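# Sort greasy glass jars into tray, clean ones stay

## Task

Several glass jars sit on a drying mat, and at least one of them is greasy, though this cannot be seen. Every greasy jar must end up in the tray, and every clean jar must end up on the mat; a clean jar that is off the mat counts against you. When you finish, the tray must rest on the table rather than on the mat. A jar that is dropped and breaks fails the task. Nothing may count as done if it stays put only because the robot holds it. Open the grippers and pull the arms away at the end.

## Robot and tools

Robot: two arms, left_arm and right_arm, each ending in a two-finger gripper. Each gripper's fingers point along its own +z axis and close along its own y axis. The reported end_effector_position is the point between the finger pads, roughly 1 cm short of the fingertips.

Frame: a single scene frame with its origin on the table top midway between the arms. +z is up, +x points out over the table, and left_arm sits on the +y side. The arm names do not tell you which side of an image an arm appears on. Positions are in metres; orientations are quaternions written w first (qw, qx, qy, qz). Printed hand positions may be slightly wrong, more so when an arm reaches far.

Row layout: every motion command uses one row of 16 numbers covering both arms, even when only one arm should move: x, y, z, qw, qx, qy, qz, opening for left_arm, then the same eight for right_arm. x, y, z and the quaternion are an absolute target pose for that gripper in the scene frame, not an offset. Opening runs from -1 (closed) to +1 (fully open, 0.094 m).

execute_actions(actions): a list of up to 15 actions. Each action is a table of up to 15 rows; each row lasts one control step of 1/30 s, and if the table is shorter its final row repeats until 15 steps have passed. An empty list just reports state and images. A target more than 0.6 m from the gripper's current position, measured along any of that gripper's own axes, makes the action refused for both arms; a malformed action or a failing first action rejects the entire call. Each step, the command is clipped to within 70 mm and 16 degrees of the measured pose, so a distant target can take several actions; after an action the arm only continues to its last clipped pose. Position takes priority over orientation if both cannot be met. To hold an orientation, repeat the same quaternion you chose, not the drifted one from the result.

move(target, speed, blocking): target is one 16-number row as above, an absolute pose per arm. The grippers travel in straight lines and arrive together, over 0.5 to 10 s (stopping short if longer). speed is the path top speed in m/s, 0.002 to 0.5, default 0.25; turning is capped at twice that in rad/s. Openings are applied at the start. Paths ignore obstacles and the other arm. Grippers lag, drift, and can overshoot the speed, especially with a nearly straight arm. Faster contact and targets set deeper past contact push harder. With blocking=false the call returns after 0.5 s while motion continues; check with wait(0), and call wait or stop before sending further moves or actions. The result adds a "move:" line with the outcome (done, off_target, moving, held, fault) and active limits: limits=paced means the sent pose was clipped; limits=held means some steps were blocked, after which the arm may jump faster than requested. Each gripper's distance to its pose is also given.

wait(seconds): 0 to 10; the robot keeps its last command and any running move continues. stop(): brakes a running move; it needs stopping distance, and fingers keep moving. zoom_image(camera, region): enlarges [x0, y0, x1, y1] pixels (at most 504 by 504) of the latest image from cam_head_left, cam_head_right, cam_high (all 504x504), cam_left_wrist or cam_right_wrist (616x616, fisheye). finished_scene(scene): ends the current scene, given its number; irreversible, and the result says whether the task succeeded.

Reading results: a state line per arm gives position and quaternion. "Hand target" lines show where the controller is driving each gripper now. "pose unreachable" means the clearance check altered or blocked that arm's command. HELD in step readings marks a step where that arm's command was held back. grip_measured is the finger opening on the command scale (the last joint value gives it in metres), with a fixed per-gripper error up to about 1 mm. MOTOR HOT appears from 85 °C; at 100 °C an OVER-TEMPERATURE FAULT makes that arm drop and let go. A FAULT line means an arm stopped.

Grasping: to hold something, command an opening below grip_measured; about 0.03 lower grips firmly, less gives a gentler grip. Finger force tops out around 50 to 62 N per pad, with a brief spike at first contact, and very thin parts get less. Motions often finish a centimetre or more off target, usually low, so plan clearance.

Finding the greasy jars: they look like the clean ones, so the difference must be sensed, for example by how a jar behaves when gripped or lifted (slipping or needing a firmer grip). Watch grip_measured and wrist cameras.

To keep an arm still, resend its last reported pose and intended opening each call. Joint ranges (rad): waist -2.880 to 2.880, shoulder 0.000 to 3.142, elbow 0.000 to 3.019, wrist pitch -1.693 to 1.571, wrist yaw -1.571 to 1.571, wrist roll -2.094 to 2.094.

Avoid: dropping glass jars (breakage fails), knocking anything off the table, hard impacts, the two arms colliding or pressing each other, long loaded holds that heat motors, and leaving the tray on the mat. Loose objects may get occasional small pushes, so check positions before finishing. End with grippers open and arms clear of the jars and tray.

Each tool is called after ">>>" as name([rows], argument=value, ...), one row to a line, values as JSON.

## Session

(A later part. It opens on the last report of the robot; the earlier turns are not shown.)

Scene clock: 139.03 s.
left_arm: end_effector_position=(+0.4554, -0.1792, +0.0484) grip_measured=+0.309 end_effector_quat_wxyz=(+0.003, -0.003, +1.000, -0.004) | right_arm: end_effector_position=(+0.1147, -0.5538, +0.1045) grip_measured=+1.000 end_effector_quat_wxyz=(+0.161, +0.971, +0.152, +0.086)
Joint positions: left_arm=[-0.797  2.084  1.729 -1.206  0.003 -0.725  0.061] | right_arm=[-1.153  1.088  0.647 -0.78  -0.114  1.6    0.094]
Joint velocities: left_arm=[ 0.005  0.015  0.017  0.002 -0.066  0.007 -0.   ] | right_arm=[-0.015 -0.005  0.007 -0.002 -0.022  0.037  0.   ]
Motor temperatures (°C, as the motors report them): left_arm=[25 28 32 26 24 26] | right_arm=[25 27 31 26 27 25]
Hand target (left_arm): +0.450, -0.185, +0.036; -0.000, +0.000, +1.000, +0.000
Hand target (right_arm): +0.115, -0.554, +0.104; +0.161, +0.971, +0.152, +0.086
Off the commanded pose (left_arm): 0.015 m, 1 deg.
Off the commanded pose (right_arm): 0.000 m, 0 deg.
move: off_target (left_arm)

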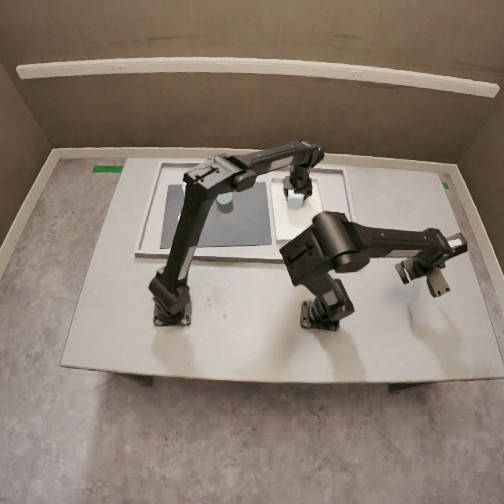

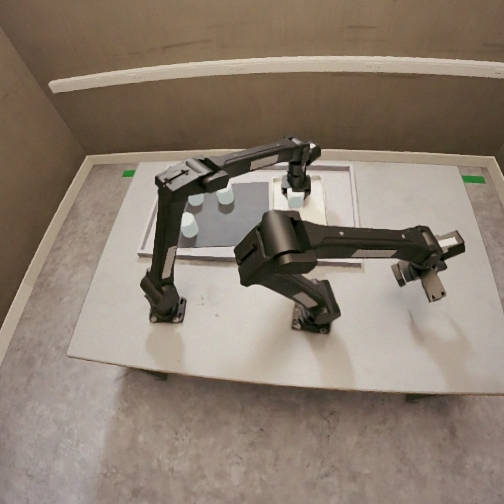

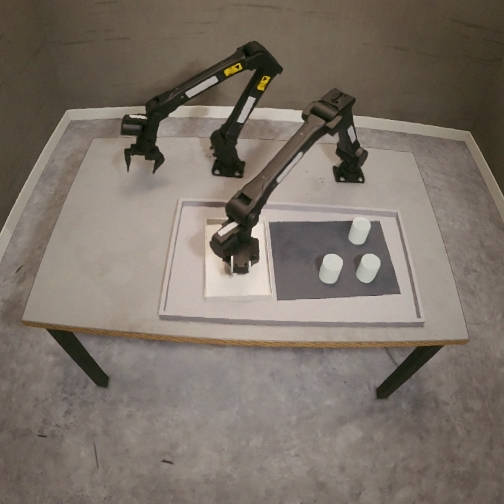

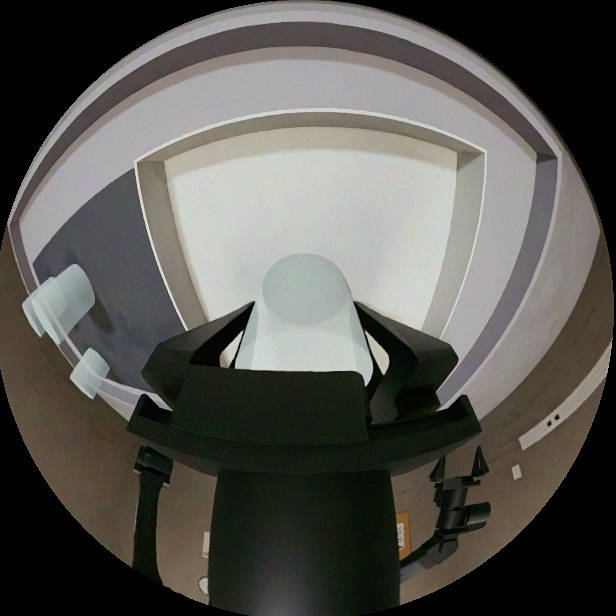

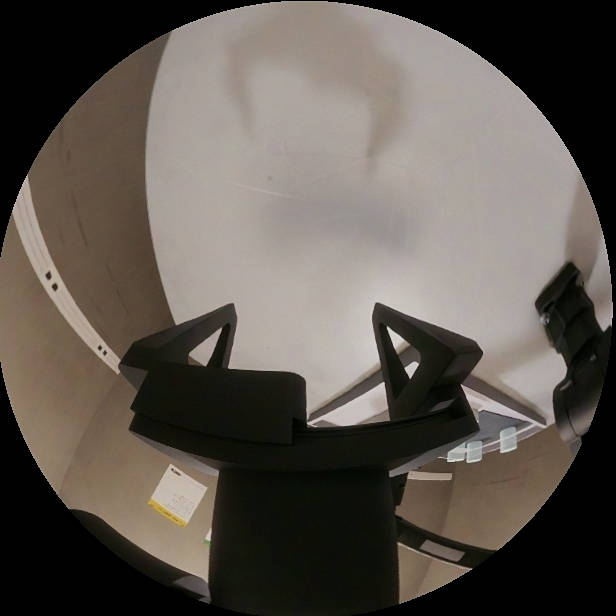

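>>> execute_actions([
  [[0.452,-0.182,0.042,0,0,1,0,0.25,0.1147,-0.5538,0.1045,0.161,0.971,0.152,0.086,1],[0.452,-0.182,0.047,0,0,1,0,0.25,0.1147,-0.5538,0.1045,0.161,0.971,0.152,0.086,1],[0.452,-0.182,0.047,0,0,1,0,0.33,0.1147,-0.5538,0.1045,0.161,0.971,0.152,0.086,1],[0.452,-0.182,0.047,0,0,1,0,0.34,0.1147,-0.5538,0.1045,0.161,0.971,0.152,0.086,1],[0.452,-0.182,0.047,0,0,1,0,0.36,0.1147,-0.5538,0.1045,0.161,0.971,0.152,0.086,1],[0.452,-0.182,0.047,0,0,1,0,0.9,0.1147,-0.5538,0.1045,0.161,0.971,0.152,0.086,1]],
])

>>> move(target=[0.465,-0.19,0.175,0,0,1,0,0.9,0.1147,-0.5538,0.1045,0.161,0.971,0.152,0.086,1], speed=0.18)

Scene clock: 139.73 s.
left_arm: end_effector_position=(+0.4554, -0.1792, +0.0484) grip_measured=+0.898 end_effector_quat_wxyz=(+0.003, -0.003, +1.000, -0.004) | right_arm: end_effector_position=(+0.1147, -0.5538, +0.1045) grip_measured=+1.000 end_effector_quat_wxyz=(+0.161, +0.971, +0.152, +0.086)
Joint positions: left_arm=[-0.797  2.084  1.729 -1.206  0.003 -0.725  0.089] | right_arm=[-1.153  1.088  0.647 -0.78  -0.114  1.6    0.094]
Joint velocities: left_arm=[-0.005 -0.005 -0.002  0.007 -0.007  0.007 -0.001] | right_arm=[-0.015 -0.015  0.012 -0.002 -0.051  0.022  0.   ]
Motor temperatures (°C, as the motors report them): left_arm=[25 28 32 26 24 26] | right_arm=[25 27 31 26 27 25]
Hand target (left_arm): +0.452, -0.182, +0.047; +0.000, +0.000, +1.000, -0.000
Hand target (right_arm): +0.115, -0.554, +0.104; +0.161, +0.971, +0.152, +0.086
Off the commanded pose (left_arm): 0.005 m, 1 deg.
Off the commanded pose (right_arm): 0.000 m, 0 deg.
Step readings (end_effector_position):
0: left_arm (+0.4554, -0.1792, +0.0484) | right_arm (+0.1147, -0.5538, +0.1045)
1: left_arm (+0.4554, -0.1792, +0.0484) | right_arm (+0.1147, -0.5538, +0.1045)
2: left_arm (+0.4554, -0.1792, +0.0484) | right_arm (+0.1147, -0.5538, +0.1045)
4: left_arm (+0.4554, -0.1792, +0.0484) | right_arm (+0.1147, -0.5538, +0.1045)
8: left_arm (+0.4554, -0.1792, +0.0484) | right_arm (+0.1147, -0.5538, +0.1045)
15: end_effector_position above

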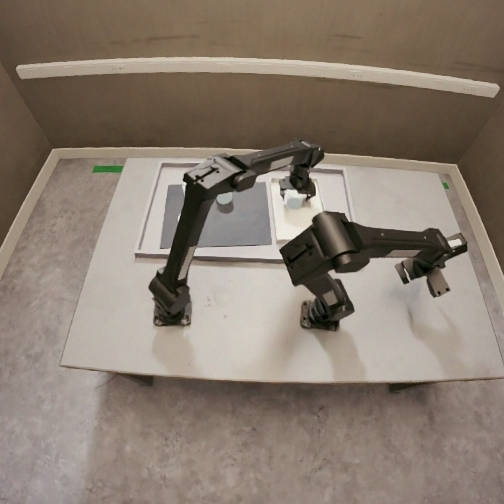

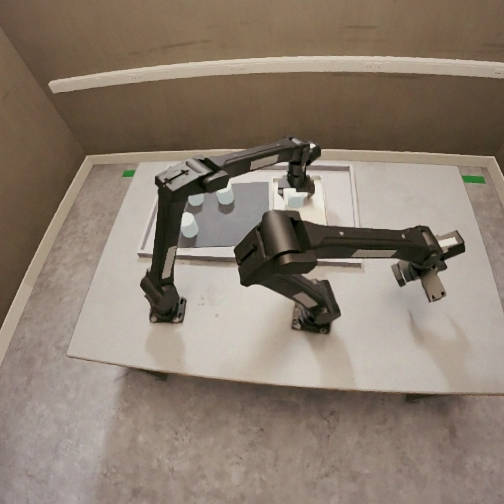

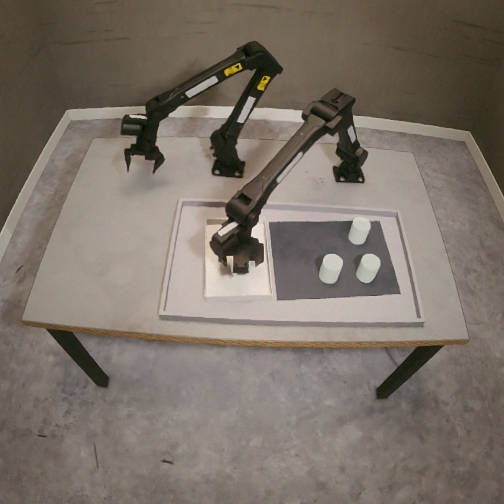

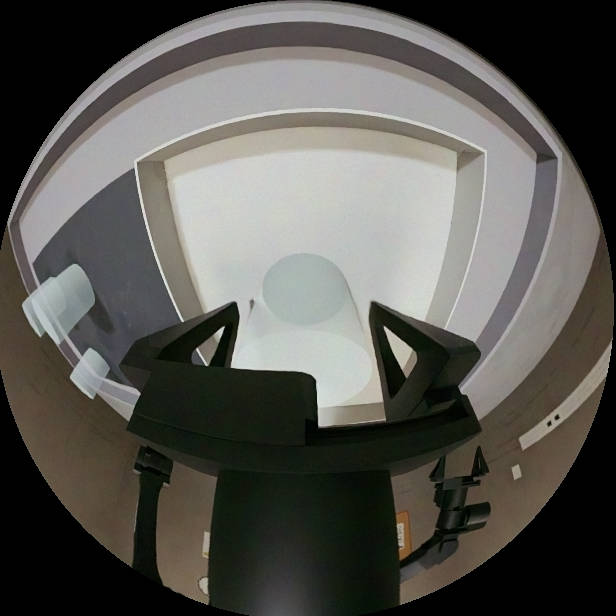

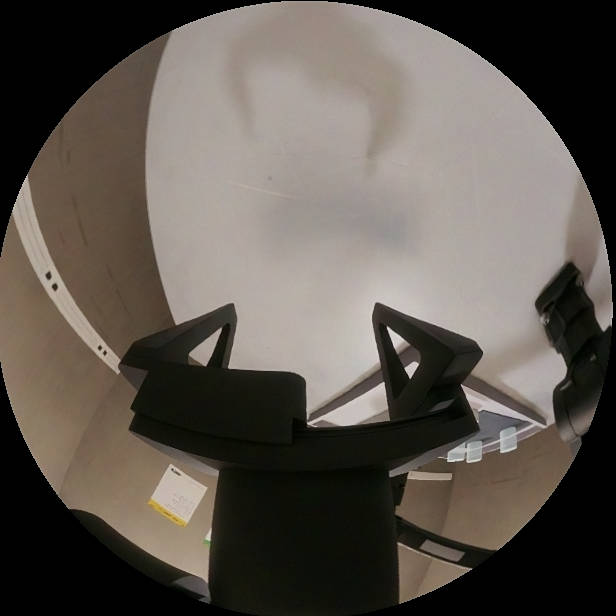

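Scene clock: 140.90 s.
left_arm: end_effector_position=(+0.4565, -0.1801, +0.1498) grip_measured=+0.898 end_effector_quat_wxyz=(-0.019, -0.003, +1.000, +0.015) | right_arm: end_effector_position=(+0.1147, -0.5538, +0.1045) grip_measured=+1.000 end_effector_quat_wxyz=(+0.161, +0.971, +0.152, +0.086)
Joint positions: left_arm=[-0.797  2.064  1.968 -1.524  0.003 -0.725  0.089] | right_arm=[-1.153  1.088  0.647 -0.78  -0.114  1.6    0.094]
Joint velocities: left_arm=[-0.005  0.005 -0.002 -0.007 -0.022 -0.022 -0.   ] | right_arm=[ 0.005  0.005 -0.017 -0.022  0.081 -0.081  0.   ]
Motor temperatures (°C, as the motors report them): left_arm=[25 28 32 26 24 26] | right_arm=[25 27 31 26 27 25]
Hand target (left_arm): +0.462, -0.188, +0.175; +0.000, -0.000, +1.000, -0.000
Hand target (right_arm): +0.115, -0.554, +0.104; +0.161, +0.971, +0.152, +0.086
Off the commanded pose (left_arm): 0.028 m, 3 deg.
Off the commanded pose (right_arm): 0.000 m, 0 deg.
move: off_target (left_arm)

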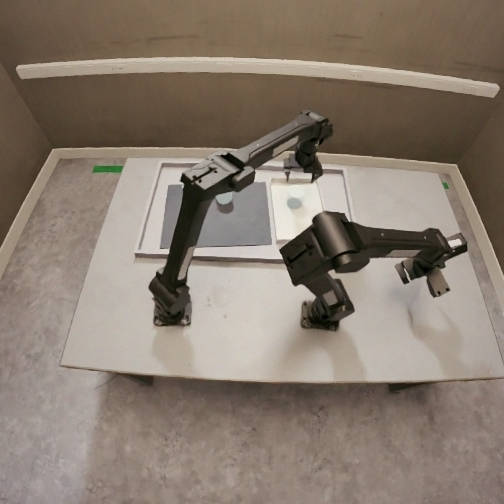

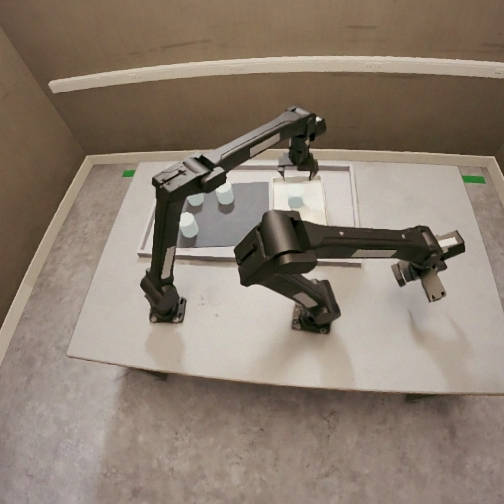

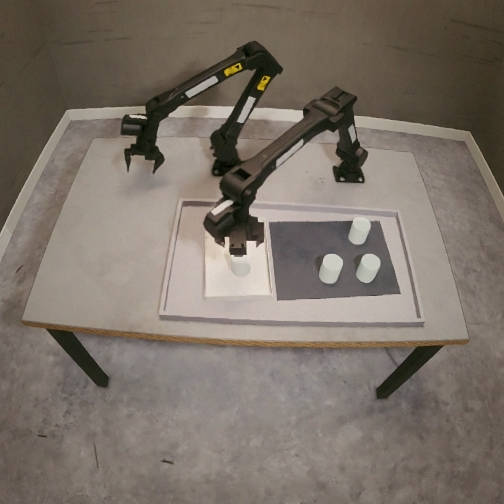

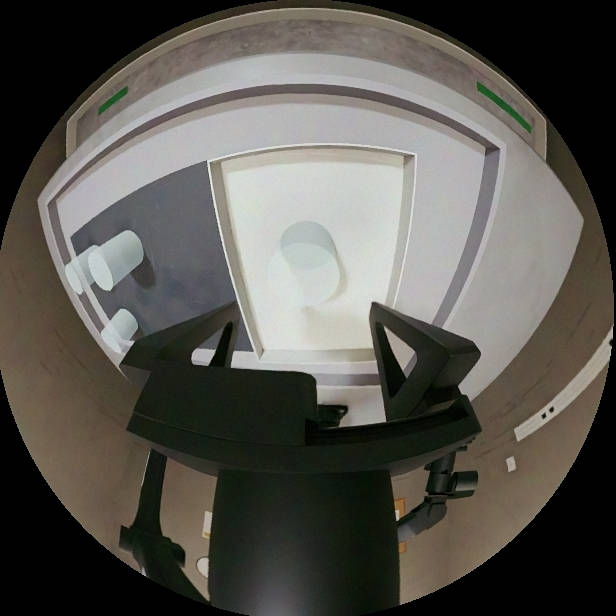

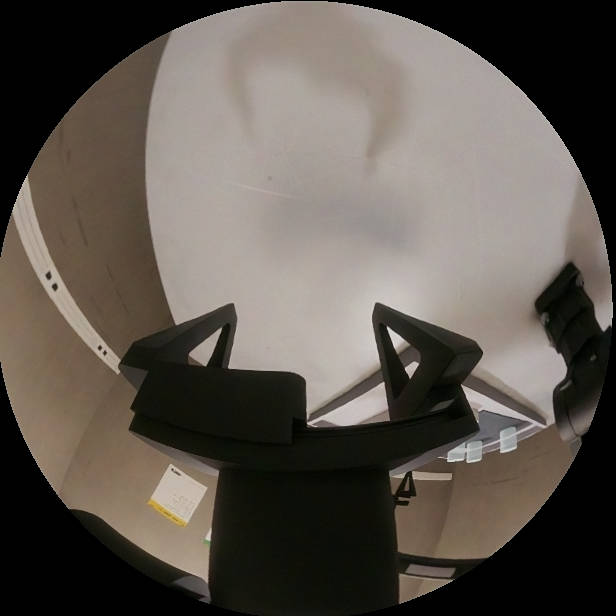

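>>> move(target=[0.468,0.234,0.185,0,0,1,0,0.8,0.1147,-0.5538,0.1045,0.161,0.971,0.152,0.086,1], speed=0.25)

>>> move(target=[0.467,0.230,0.105,0,0,1,0,0.8,0.1147,-0.5538,0.1045,0.161,0.971,0.152,0.086,1], speed=0.15)

Scene clock: 143.23 s.
left_arm: end_effector_position=(+0.4686, +0.2365, +0.1708) grip_measured=+0.802 end_effector_quat_wxyz=(-0.016, -0.008, +1.000, +0.005) | right_arm: end_effector_position=(+0.1147, -0.5538, +0.1045) grip_measured=+1.000 end_effector_quat_wxyz=(+0.161, +0.971, +0.152, +0.086)
Joint positions: left_arm=[-0.078  1.653  1.426 -1.376 -0.009 -0.015  0.085] | right_arm=[-1.153  1.088  0.647 -0.78  -0.114  1.6    0.094]
Joint velocities: left_arm=[ 0.005 -0.005 -0.007  0.002 -0.022 -0.037 -0.001] | right_arm=[ 0.015  0.005 -0.002 -0.012 -0.022 -0.095  0.   ]
Motor temperatures (°C, as the motors report them): left_arm=[25 28 32 26 24 26] | right_arm=[25 27 31 26 27 25]
Hand target (left_arm): +0.470, +0.234, +0.183; +0.001, -0.000, +1.000, +0.003
Hand target (right_arm): +0.115, -0.554, +0.104; +0.161, +0.971, +0.152, +0.086
Off the commanded pose (left_arm): 0.014 m, 2 deg.
Off the commanded pose (right_arm): 0.000 m, 0 deg.
move: off_target (left_arm)

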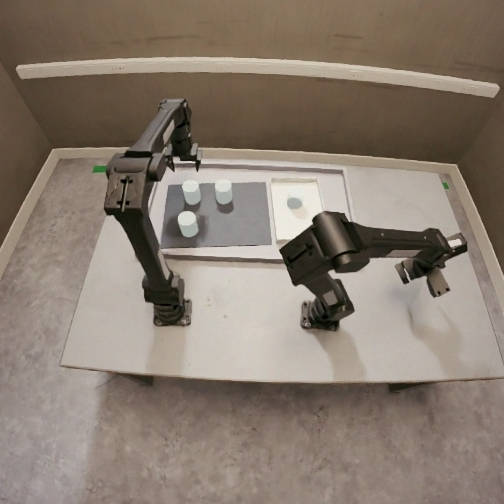

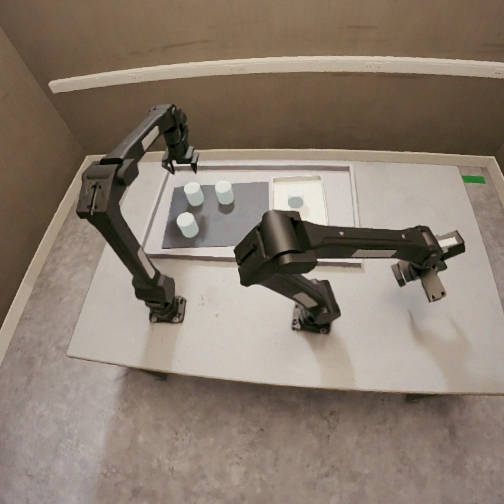

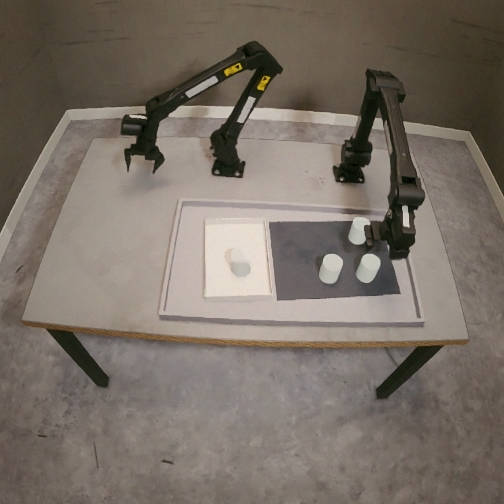

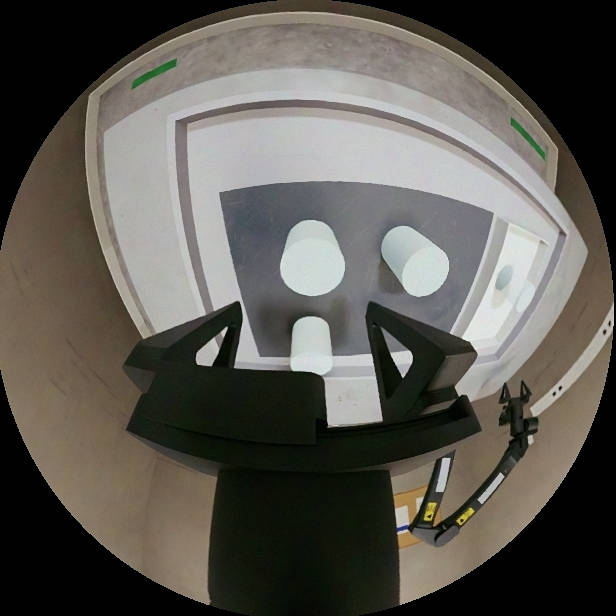

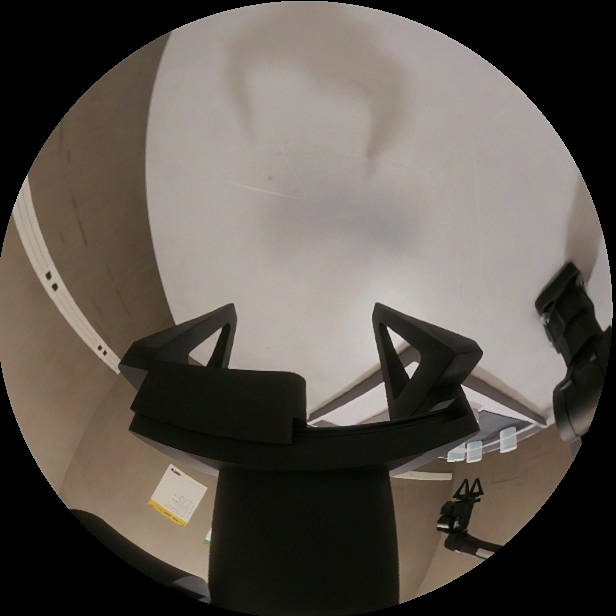

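Scene clock: 144.10 s.
left_arm: end_effector_position=(+0.4645, +0.2355, +0.1076) grip_measured=+0.802 end_effector_quat_wxyz=(-0.003, -0.008, +1.000, +0.002) | right_arm: end_effector_position=(+0.1147, -0.5538, +0.1045) grip_measured=+1.000 end_effector_quat_wxyz=(+0.161, +0.971, +0.152, +0.086)
Joint positions: left_arm=[-0.078  1.677  1.283 -1.183 -0.004 -0.014  0.085] | right_arm=[-1.153  1.088  0.647 -0.78  -0.114  1.6    0.094]
Joint velocities: left_arm=[ 0.005 -0.005 -0.017 -0.007 -0.022  0.037  0.   ] | right_arm=[-0.024 -0.005 -0.002  0.022 -0.022 -0.037  0.   ]
Motor temperatures (°C, as the motors report them): left_arm=[25 28 32 26 24 26] | right_arm=[25 27 31 26 27 25]
Hand target (left_arm): +0.468, +0.230, +0.105; +0.000, +0.000, +1.000, +0.000
Hand target (right_arm): +0.115, -0.554, +0.104; +0.161, +0.971, +0.152, +0.086
Off the commanded pose (left_arm): 0.007 m, 1 deg.
Off the commanded pose (right_arm): 0.000 m, 0 deg.
move: done

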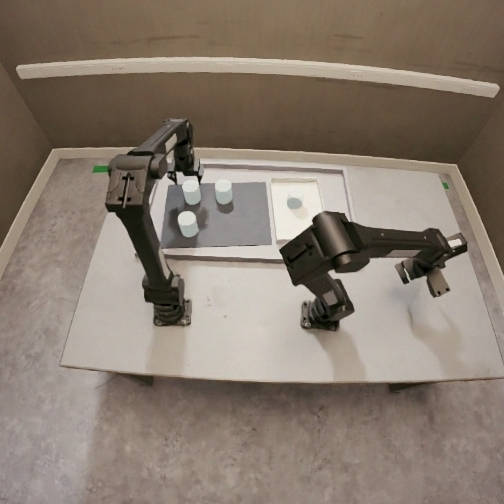

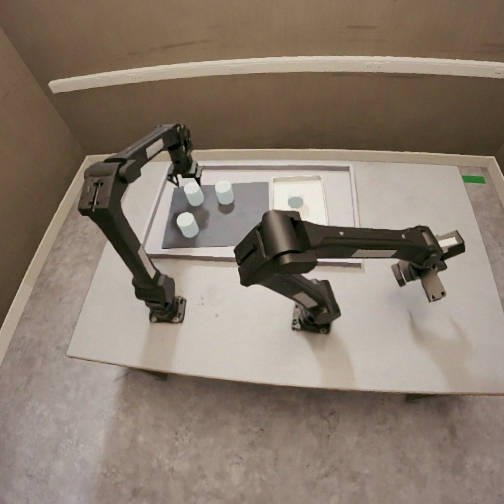

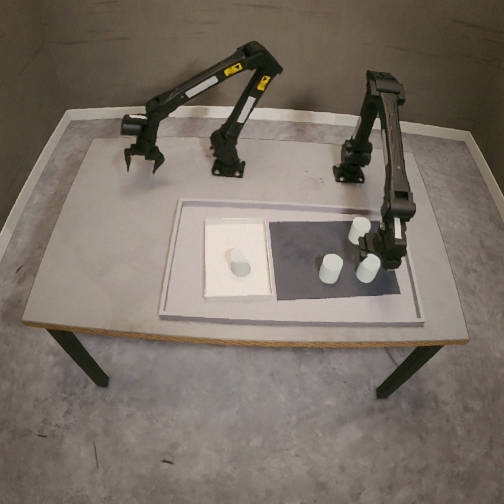

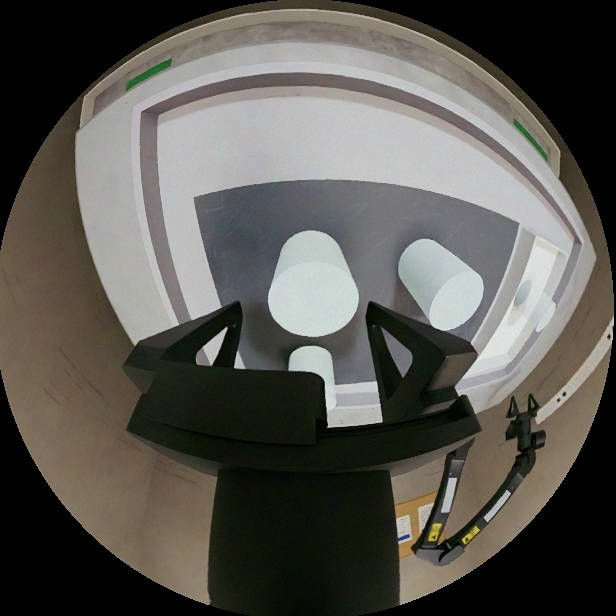

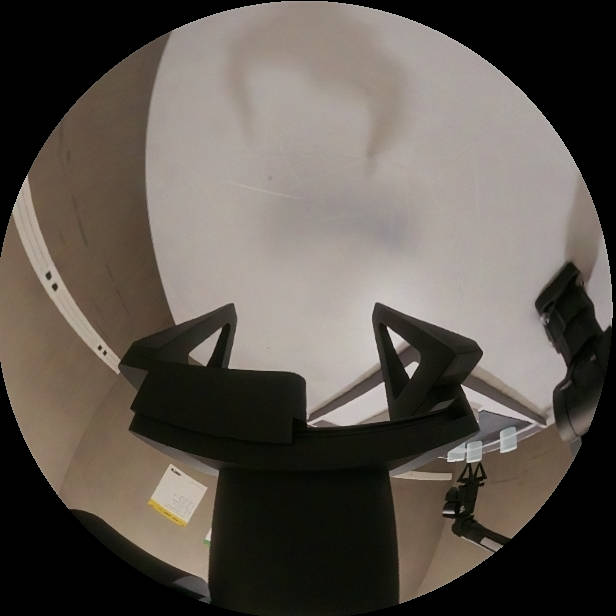

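Shift −y by ~6 mm first.

>>> move(target=[0.467,0.223,0.103,0,0,1,0,0.8,0.1147,-0.5538,0.1045,0.161,0.971,0.152,0.086,1], speed=0.05)

>>> move(target=[0.467,0.223,0.044,0,0,1,0,0.8,0.1147,-0.5538,0.1045,0.161,0.971,0.152,0.086,1], speed=0.1)

Scene clock: 145.07 s.
left_arm: end_effector_position=(+0.4646, +0.2304, +0.1065) grip_measured=+0.802 end_effector_quat_wxyz=(-0.002, -0.003, +1.000, +0.001) | right_arm: end_effector_position=(+0.1147, -0.5538, +0.1045) grip_measured=+1.000 end_effector_quat_wxyz=(+0.161, +0.971, +0.152, +0.086)
Joint positions: left_arm=[-0.088  1.677  1.28  -1.178 -0.003 -0.016  0.085] | right_arm=[-1.153  1.088  0.647 -0.78  -0.114  1.6    0.094]
Joint velocities: left_arm=[-0.015 -0.005  0.012 -0.002 -0.022 -0.051 -0.001] | right_arm=[-0.005 -0.015 -0.012 -0.002  0.007 -0.037  0.   ]
Motor temperatures (°C, as the motors report them): left_arm=[25 28 32 26 24 26] | right_arm=[25 27 32 26 27 25]
Hand target (left_arm): +0.467, +0.223, +0.103; -0.000, -0.000, +1.000, -0.000
Hand target (right_arm): +0.115, -0.554, +0.104; +0.161, +0.971, +0.152, +0.086
Off the commanded pose (left_arm): 0.009 m, 0 deg.
Off the commanded pose (right_arm): 0.000 m, 0 deg.
move: done

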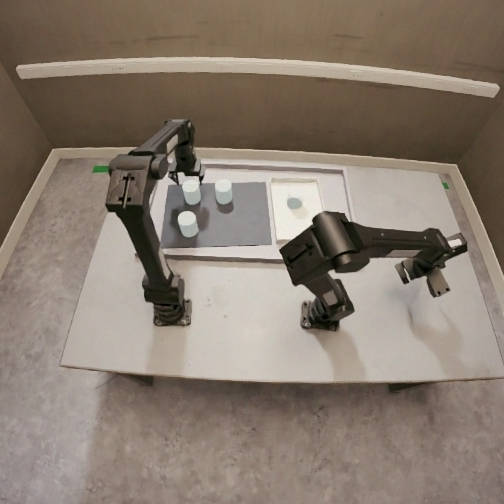

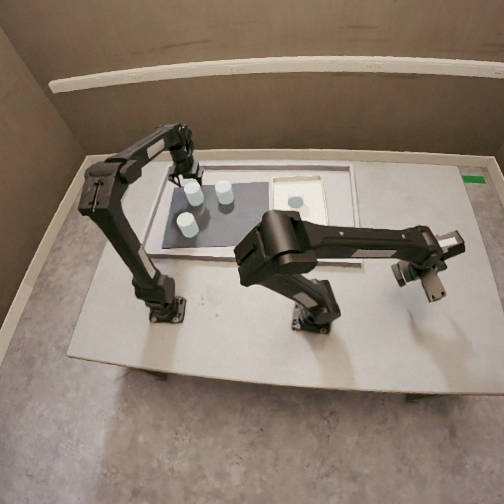

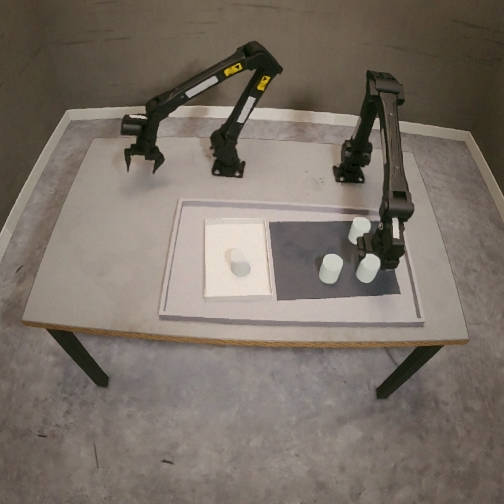

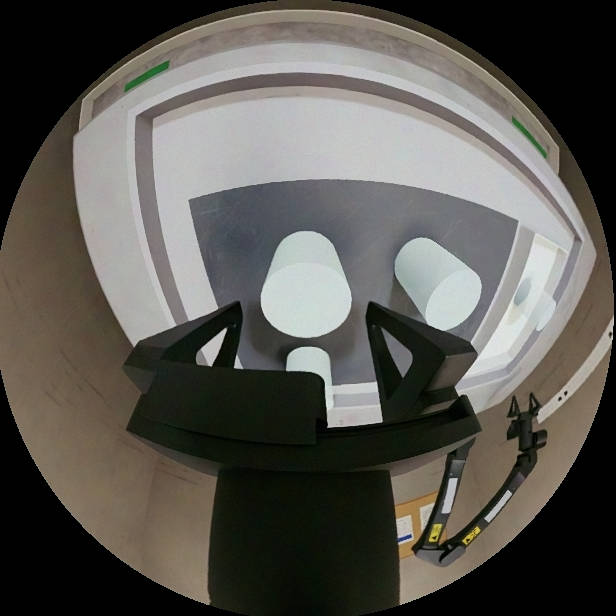

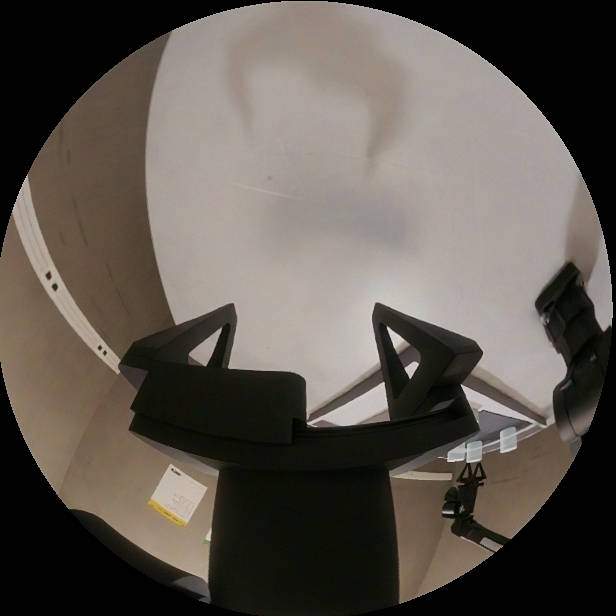

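Scene clock: 146.07 s.
left_arm: end_effector_position=(+0.4651, +0.2304, +0.0469) grip_measured=+0.802 end_effector_quat_wxyz=(-0.003, -0.003, +1.000, +0.001) | right_arm: end_effector_position=(+0.1147, -0.5538, +0.1045) grip_measured=+1.000 end_effector_quat_wxyz=(+0.161, +0.971, +0.152, +0.086)
Joint positions: left_arm=[-0.088  1.75   1.205 -1.03  -0.003 -0.016  0.085] | right_arm=[-1.153  1.088  0.647 -0.78  -0.114  1.6    0.094]
Joint velocities: left_arm=[ 0.005 -0.005 -0.012 -0.012 -0.007 -0.037 -0.001] | right_arm=[ 0.005 -0.005 -0.002 -0.012  0.022 -0.066  0.   ]
Motor temperatures (°C, as the motors report them): left_arm=[25 28 32 26 24 26] | right_arm=[25 27 32 26 27 25]
Hand target (left_arm): +0.468, +0.223, +0.044; -0.000, +0.000, +1.000, -0.000
Hand target (right_arm): +0.115, -0.554, +0.104; +0.161, +0.971, +0.152, +0.086
Off the commanded pose (left_arm): 0.008 m, 1 deg.
Off the commanded pose (right_arm): 0.000 m, 0 deg.
move: done

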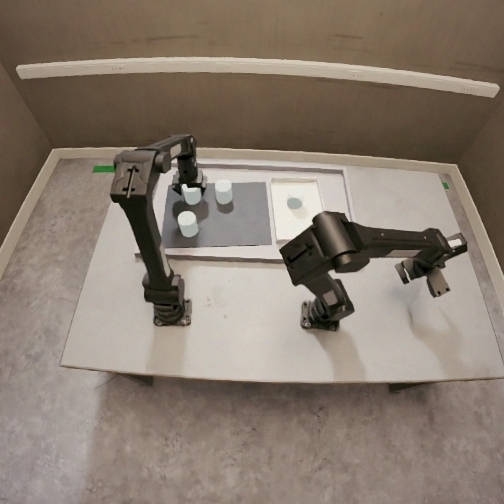

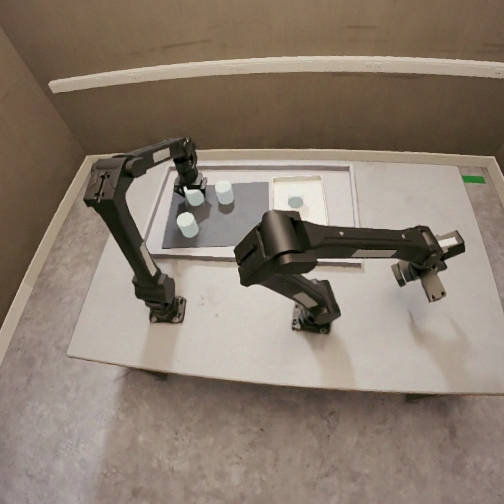

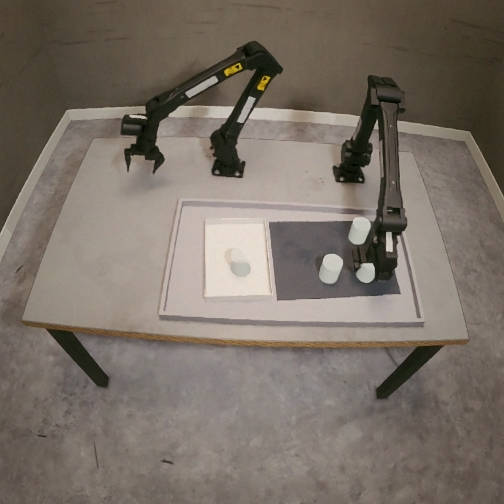

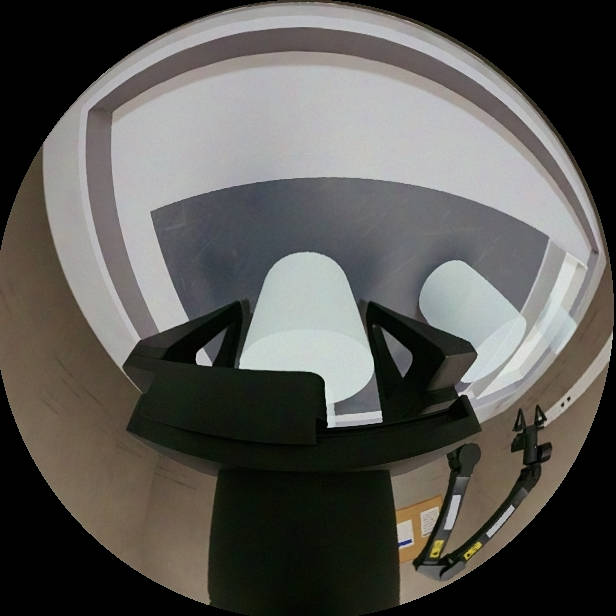

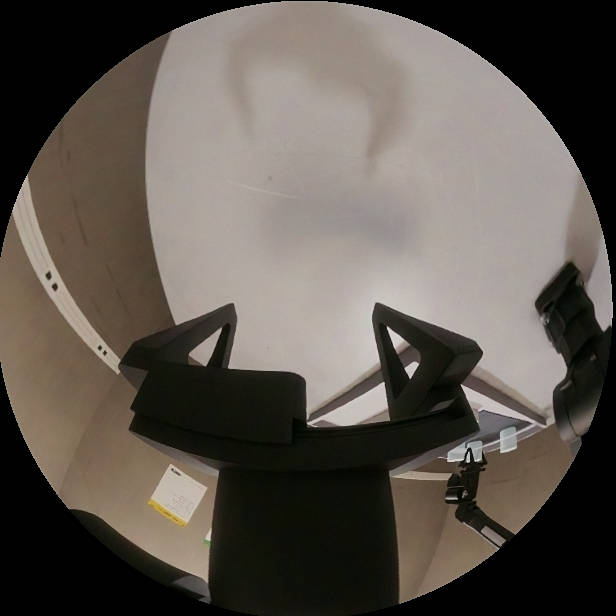

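>>> execute_actions([
  [[0.467,0.228,0.044,0,0,1,0,0.40,0.1147,-0.5538,0.1045,0.161,0.971,0.152,0.086,1]],
  [[0.467,0.228,0.044,0,0,1,0,0.37,0.1147,-0.5538,0.1045,0.161,0.971,0.152,0.086,1],[0.467,0.228,0.044,0,0,1,0,0.35,0.1147,-0.5538,0.1045,0.161,0.971,0.152,0.086,1],[0.467,0.228,0.044,0,0,1,0,0.34,0.1147,-0.5538,0.1045,0.161,0.971,0.152,0.086,1],[0.467,0.228,0.044,0,0,1,0,0.33,0.1147,-0.5538,0.1045,0.161,0.971,0.152,0.086,1],[0.467,0.228,0.044,0,0,1,0,0.32,0.1147,-0.5538,0.1045,0.161,0.971,0.152,0.086,1],[0.467,0.228,0.044,0,0,1,0,0.30,0.1147,-0.5538,0.1045,0.161,0.971,0.152,0.086,1],[0.467,0.228,0.044,0,0,1,0,0.28,0.1147,-0.5538,0.1045,0.161,0.971,0.152,0.086,1]],
  [[0.467,0.228,0.044,0,0,1,0,0.336,0.1147,-0.5538,0.1045,0.161,0.971,0.152,0.086,1]],
  [[0.467,0.228,0.039,0,0,1,0,0.336,0.1147,-0.5538,0.1045,0.161,0.971,0.152,0.086,1]],
  [[0.467,0.228,0.035,0,0,1,0,0.336,0.1147,-0.5538,0.1045,0.161,0.971,0.152,0.086,1]],
  [[0.467,0.228,0.031,0,0,1,0,0.336,0.1147,-0.5538,0.1045,0.161,0.971,0.152,0.086,1]],
])

Scene clock: 149.33 s.
left_arm: end_effector_position=(+0.4679, +0.2302, +0.0443) grip_measured=+0.337 end_effector_quat_wxyz=(+0.006, -0.003, +1.000, +0.001) | right_arm: end_effector_position=(+0.1147, -0.5538, +0.1045) grip_measured=+1.000 end_effector_quat_wxyz=(+0.161, +0.971, +0.152, +0.086)
Joint positions: left_arm=[-0.088  1.75   1.196 -1.005 -0.002 -0.016  0.063] | right_arm=[-1.153  1.088  0.647 -0.78  -0.114  1.6    0.094]
Joint velocities: left_arm=[ 0.005 -0.015 -0.007  0.002  0.022 -0.037 -0.   ] | right_arm=[-0.005  0.005 -0.002 -0.012 -0.051 -0.022  0.   ]
Motor temperatures (°C, as the motors report them): left_arm=[25 28 32 26 24 26] | right_arm=[25 27 32 26 27 25]
Hand target (left_arm): +0.467, +0.228, +0.031; -0.000, -0.000, +1.000, -0.000
Hand target (right_arm): +0.115, -0.554, +0.104; +0.161, +0.971, +0.152, +0.086
Off the commanded pose (left_arm): 0.014 m, 1 deg.
Off the commanded pose (right_arm): 0.000 m, 0 deg.
Step readings (end_effector_position; steps 1 to 15: 1st action; 16 to 30: 2nd action; 31 to 45: 3rd action; 46 to 60: 4th action; 61 to 75: 5th action; 76 to 90: 6th action):
0: left_arm (+0.4651, +0.2304, +0.0469) | right_arm (+0.1147, -0.5538, +0.1045)
1: left_arm (+0.4651, +0.2304, +0.0469) | right_arm (+0.1147, -0.5538, +0.1045)
2: left_arm (+0.4651, +0.2304, +0.0469) | right_arm (+0.1147, -0.5538, +0.1045)
4: left_arm (+0.4651, +0.2304, +0.0469) | right_arm (+0.1147, -0.5538, +0.1045)
8: left_arm (+0.4651, +0.2304, +0.0469) | right_arm (+0.1147, -0.5538, +0.1045)
15: left_arm (+0.4651, +0.2304, +0.0469) | right_arm (+0.1147, -0.5538, +0.1045)
16: left_arm (+0.4651, +0.2302, +0.0469) | right_arm (+0.1147, -0.5538, +0.1045)
17: left_arm (+0.4651, +0.2302, +0.0469) | right_arm (+0.1147, -0.5538, +0.1045)
19: left_arm (+0.4651, +0.2302, +0.0469) | right_arm (+0.1147, -0.5538, +0.1045)
23: left_arm (+0.4652, +0.2302, +0.0469) | right_arm (+0.1147, -0.5538, +0.1045)
30: left_arm (+0.4652, +0.2302, +0.0469) | right_arm (+0.1147, -0.5538, +0.1045)
31: left_arm (+0.4653, +0.2302, +0.0469) | right_arm (+0.1147, -0.5538, +0.1045)
32: left_arm (+0.4653, +0.2302, +0.0469) | right_arm (+0.1147, -0.5538, +0.1045)
34: left_arm (+0.4653, +0.2302, +0.0469) | right_arm (+0.1147, -0.5538, +0.1045)
38: left_arm (+0.4653, +0.2302, +0.0469) | right_arm (+0.1147, -0.5538, +0.1045)
45: left_arm (+0.4653, +0.2302, +0.0469) | right_arm (+0.1147, -0.5538, +0.1045)
46: left_arm (+0.4655, +0.2302, +0.0466) | right_arm (+0.1147, -0.5538, +0.1045)
47: left_arm (+0.4655, +0.2302, +0.0464) | right_arm (+0.1147, -0.5538, +0.1045)
49: left_arm (+0.4658, +0.2302, +0.0464) | right_arm (+0.1147, -0.5538, +0.1045)
53: left_arm (+0.4660, +0.2302, +0.0464) | right_arm (+0.1147, -0.5538, +0.1045)
60: left_arm (+0.4660, +0.2302, +0.0464) | right_arm (+0.1147, -0.5538, +0.1045)
61: left_arm (+0.4662, +0.2302, +0.0463) | right_arm (+0.1147, -0.5538, +0.1045)
62: left_arm (+0.4666, +0.2302, +0.0460) | right_arm (+0.1147, -0.5538, +0.1045)
64: left_arm (+0.4671, +0.2302, +0.0458) | right_arm (+0.1147, -0.5538, +0.1045)
68: left_arm (+0.4670, +0.2302, +0.0455) | right_arm (+0.1147, -0.5538, +0.1045)
75: left_arm (+0.4671, +0.2302, +0.0455) | right_arm (+0.1147, -0.5538, +0.1045)
76: left_arm (+0.4674, +0.2302, +0.0454) | right_arm (+0.1147, -0.5538, +0.1045)
77: left_arm (+0.4677, +0.2302, +0.0450) | right_arm (+0.1147, -0.5538, +0.1045)
79: left_arm (+0.4679, +0.2302, +0.0445) | right_arm (+0.1147, -0.5538, +0.1045)
83: left_arm (+0.4679, +0.2302, +0.0443) | right_arm (+0.1147, -0.5538, +0.1045)
90: end_effector_position above

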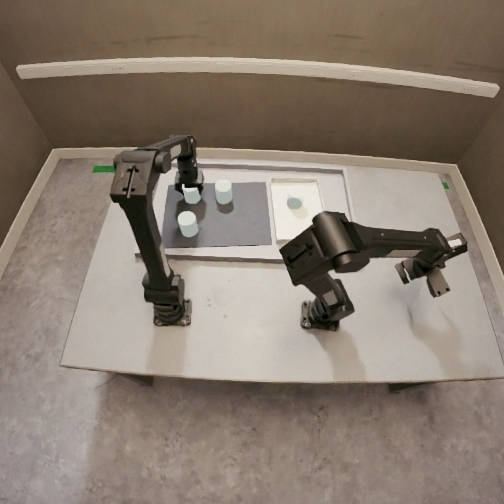

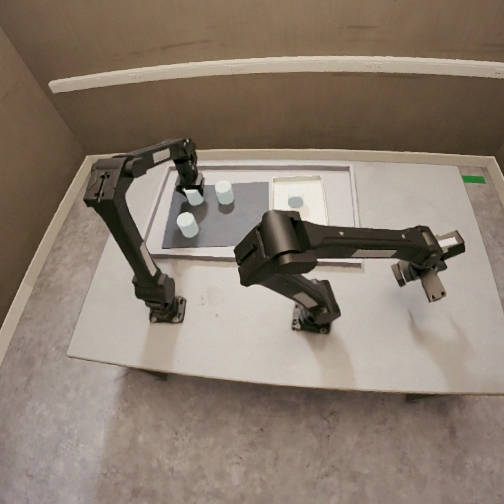

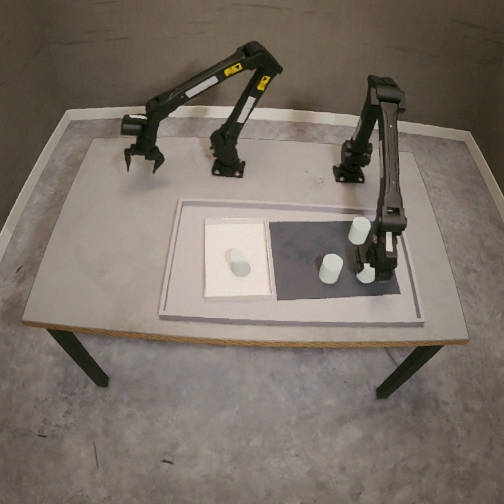

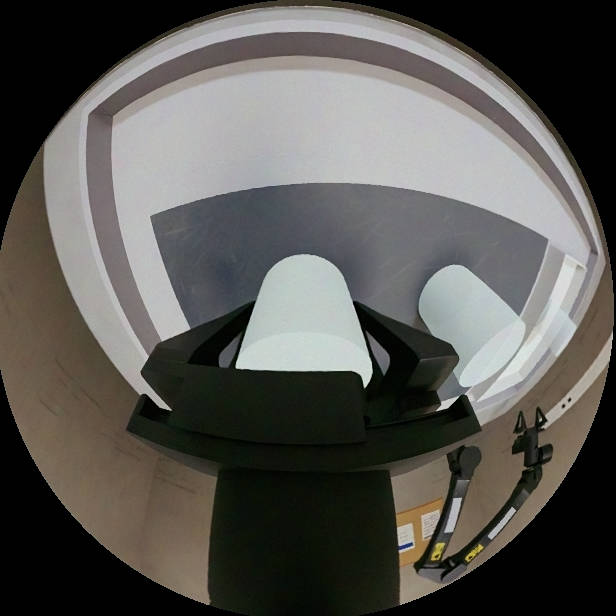

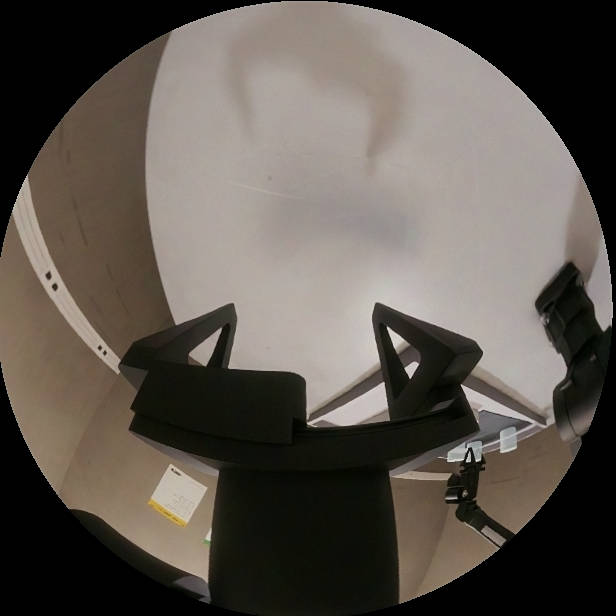

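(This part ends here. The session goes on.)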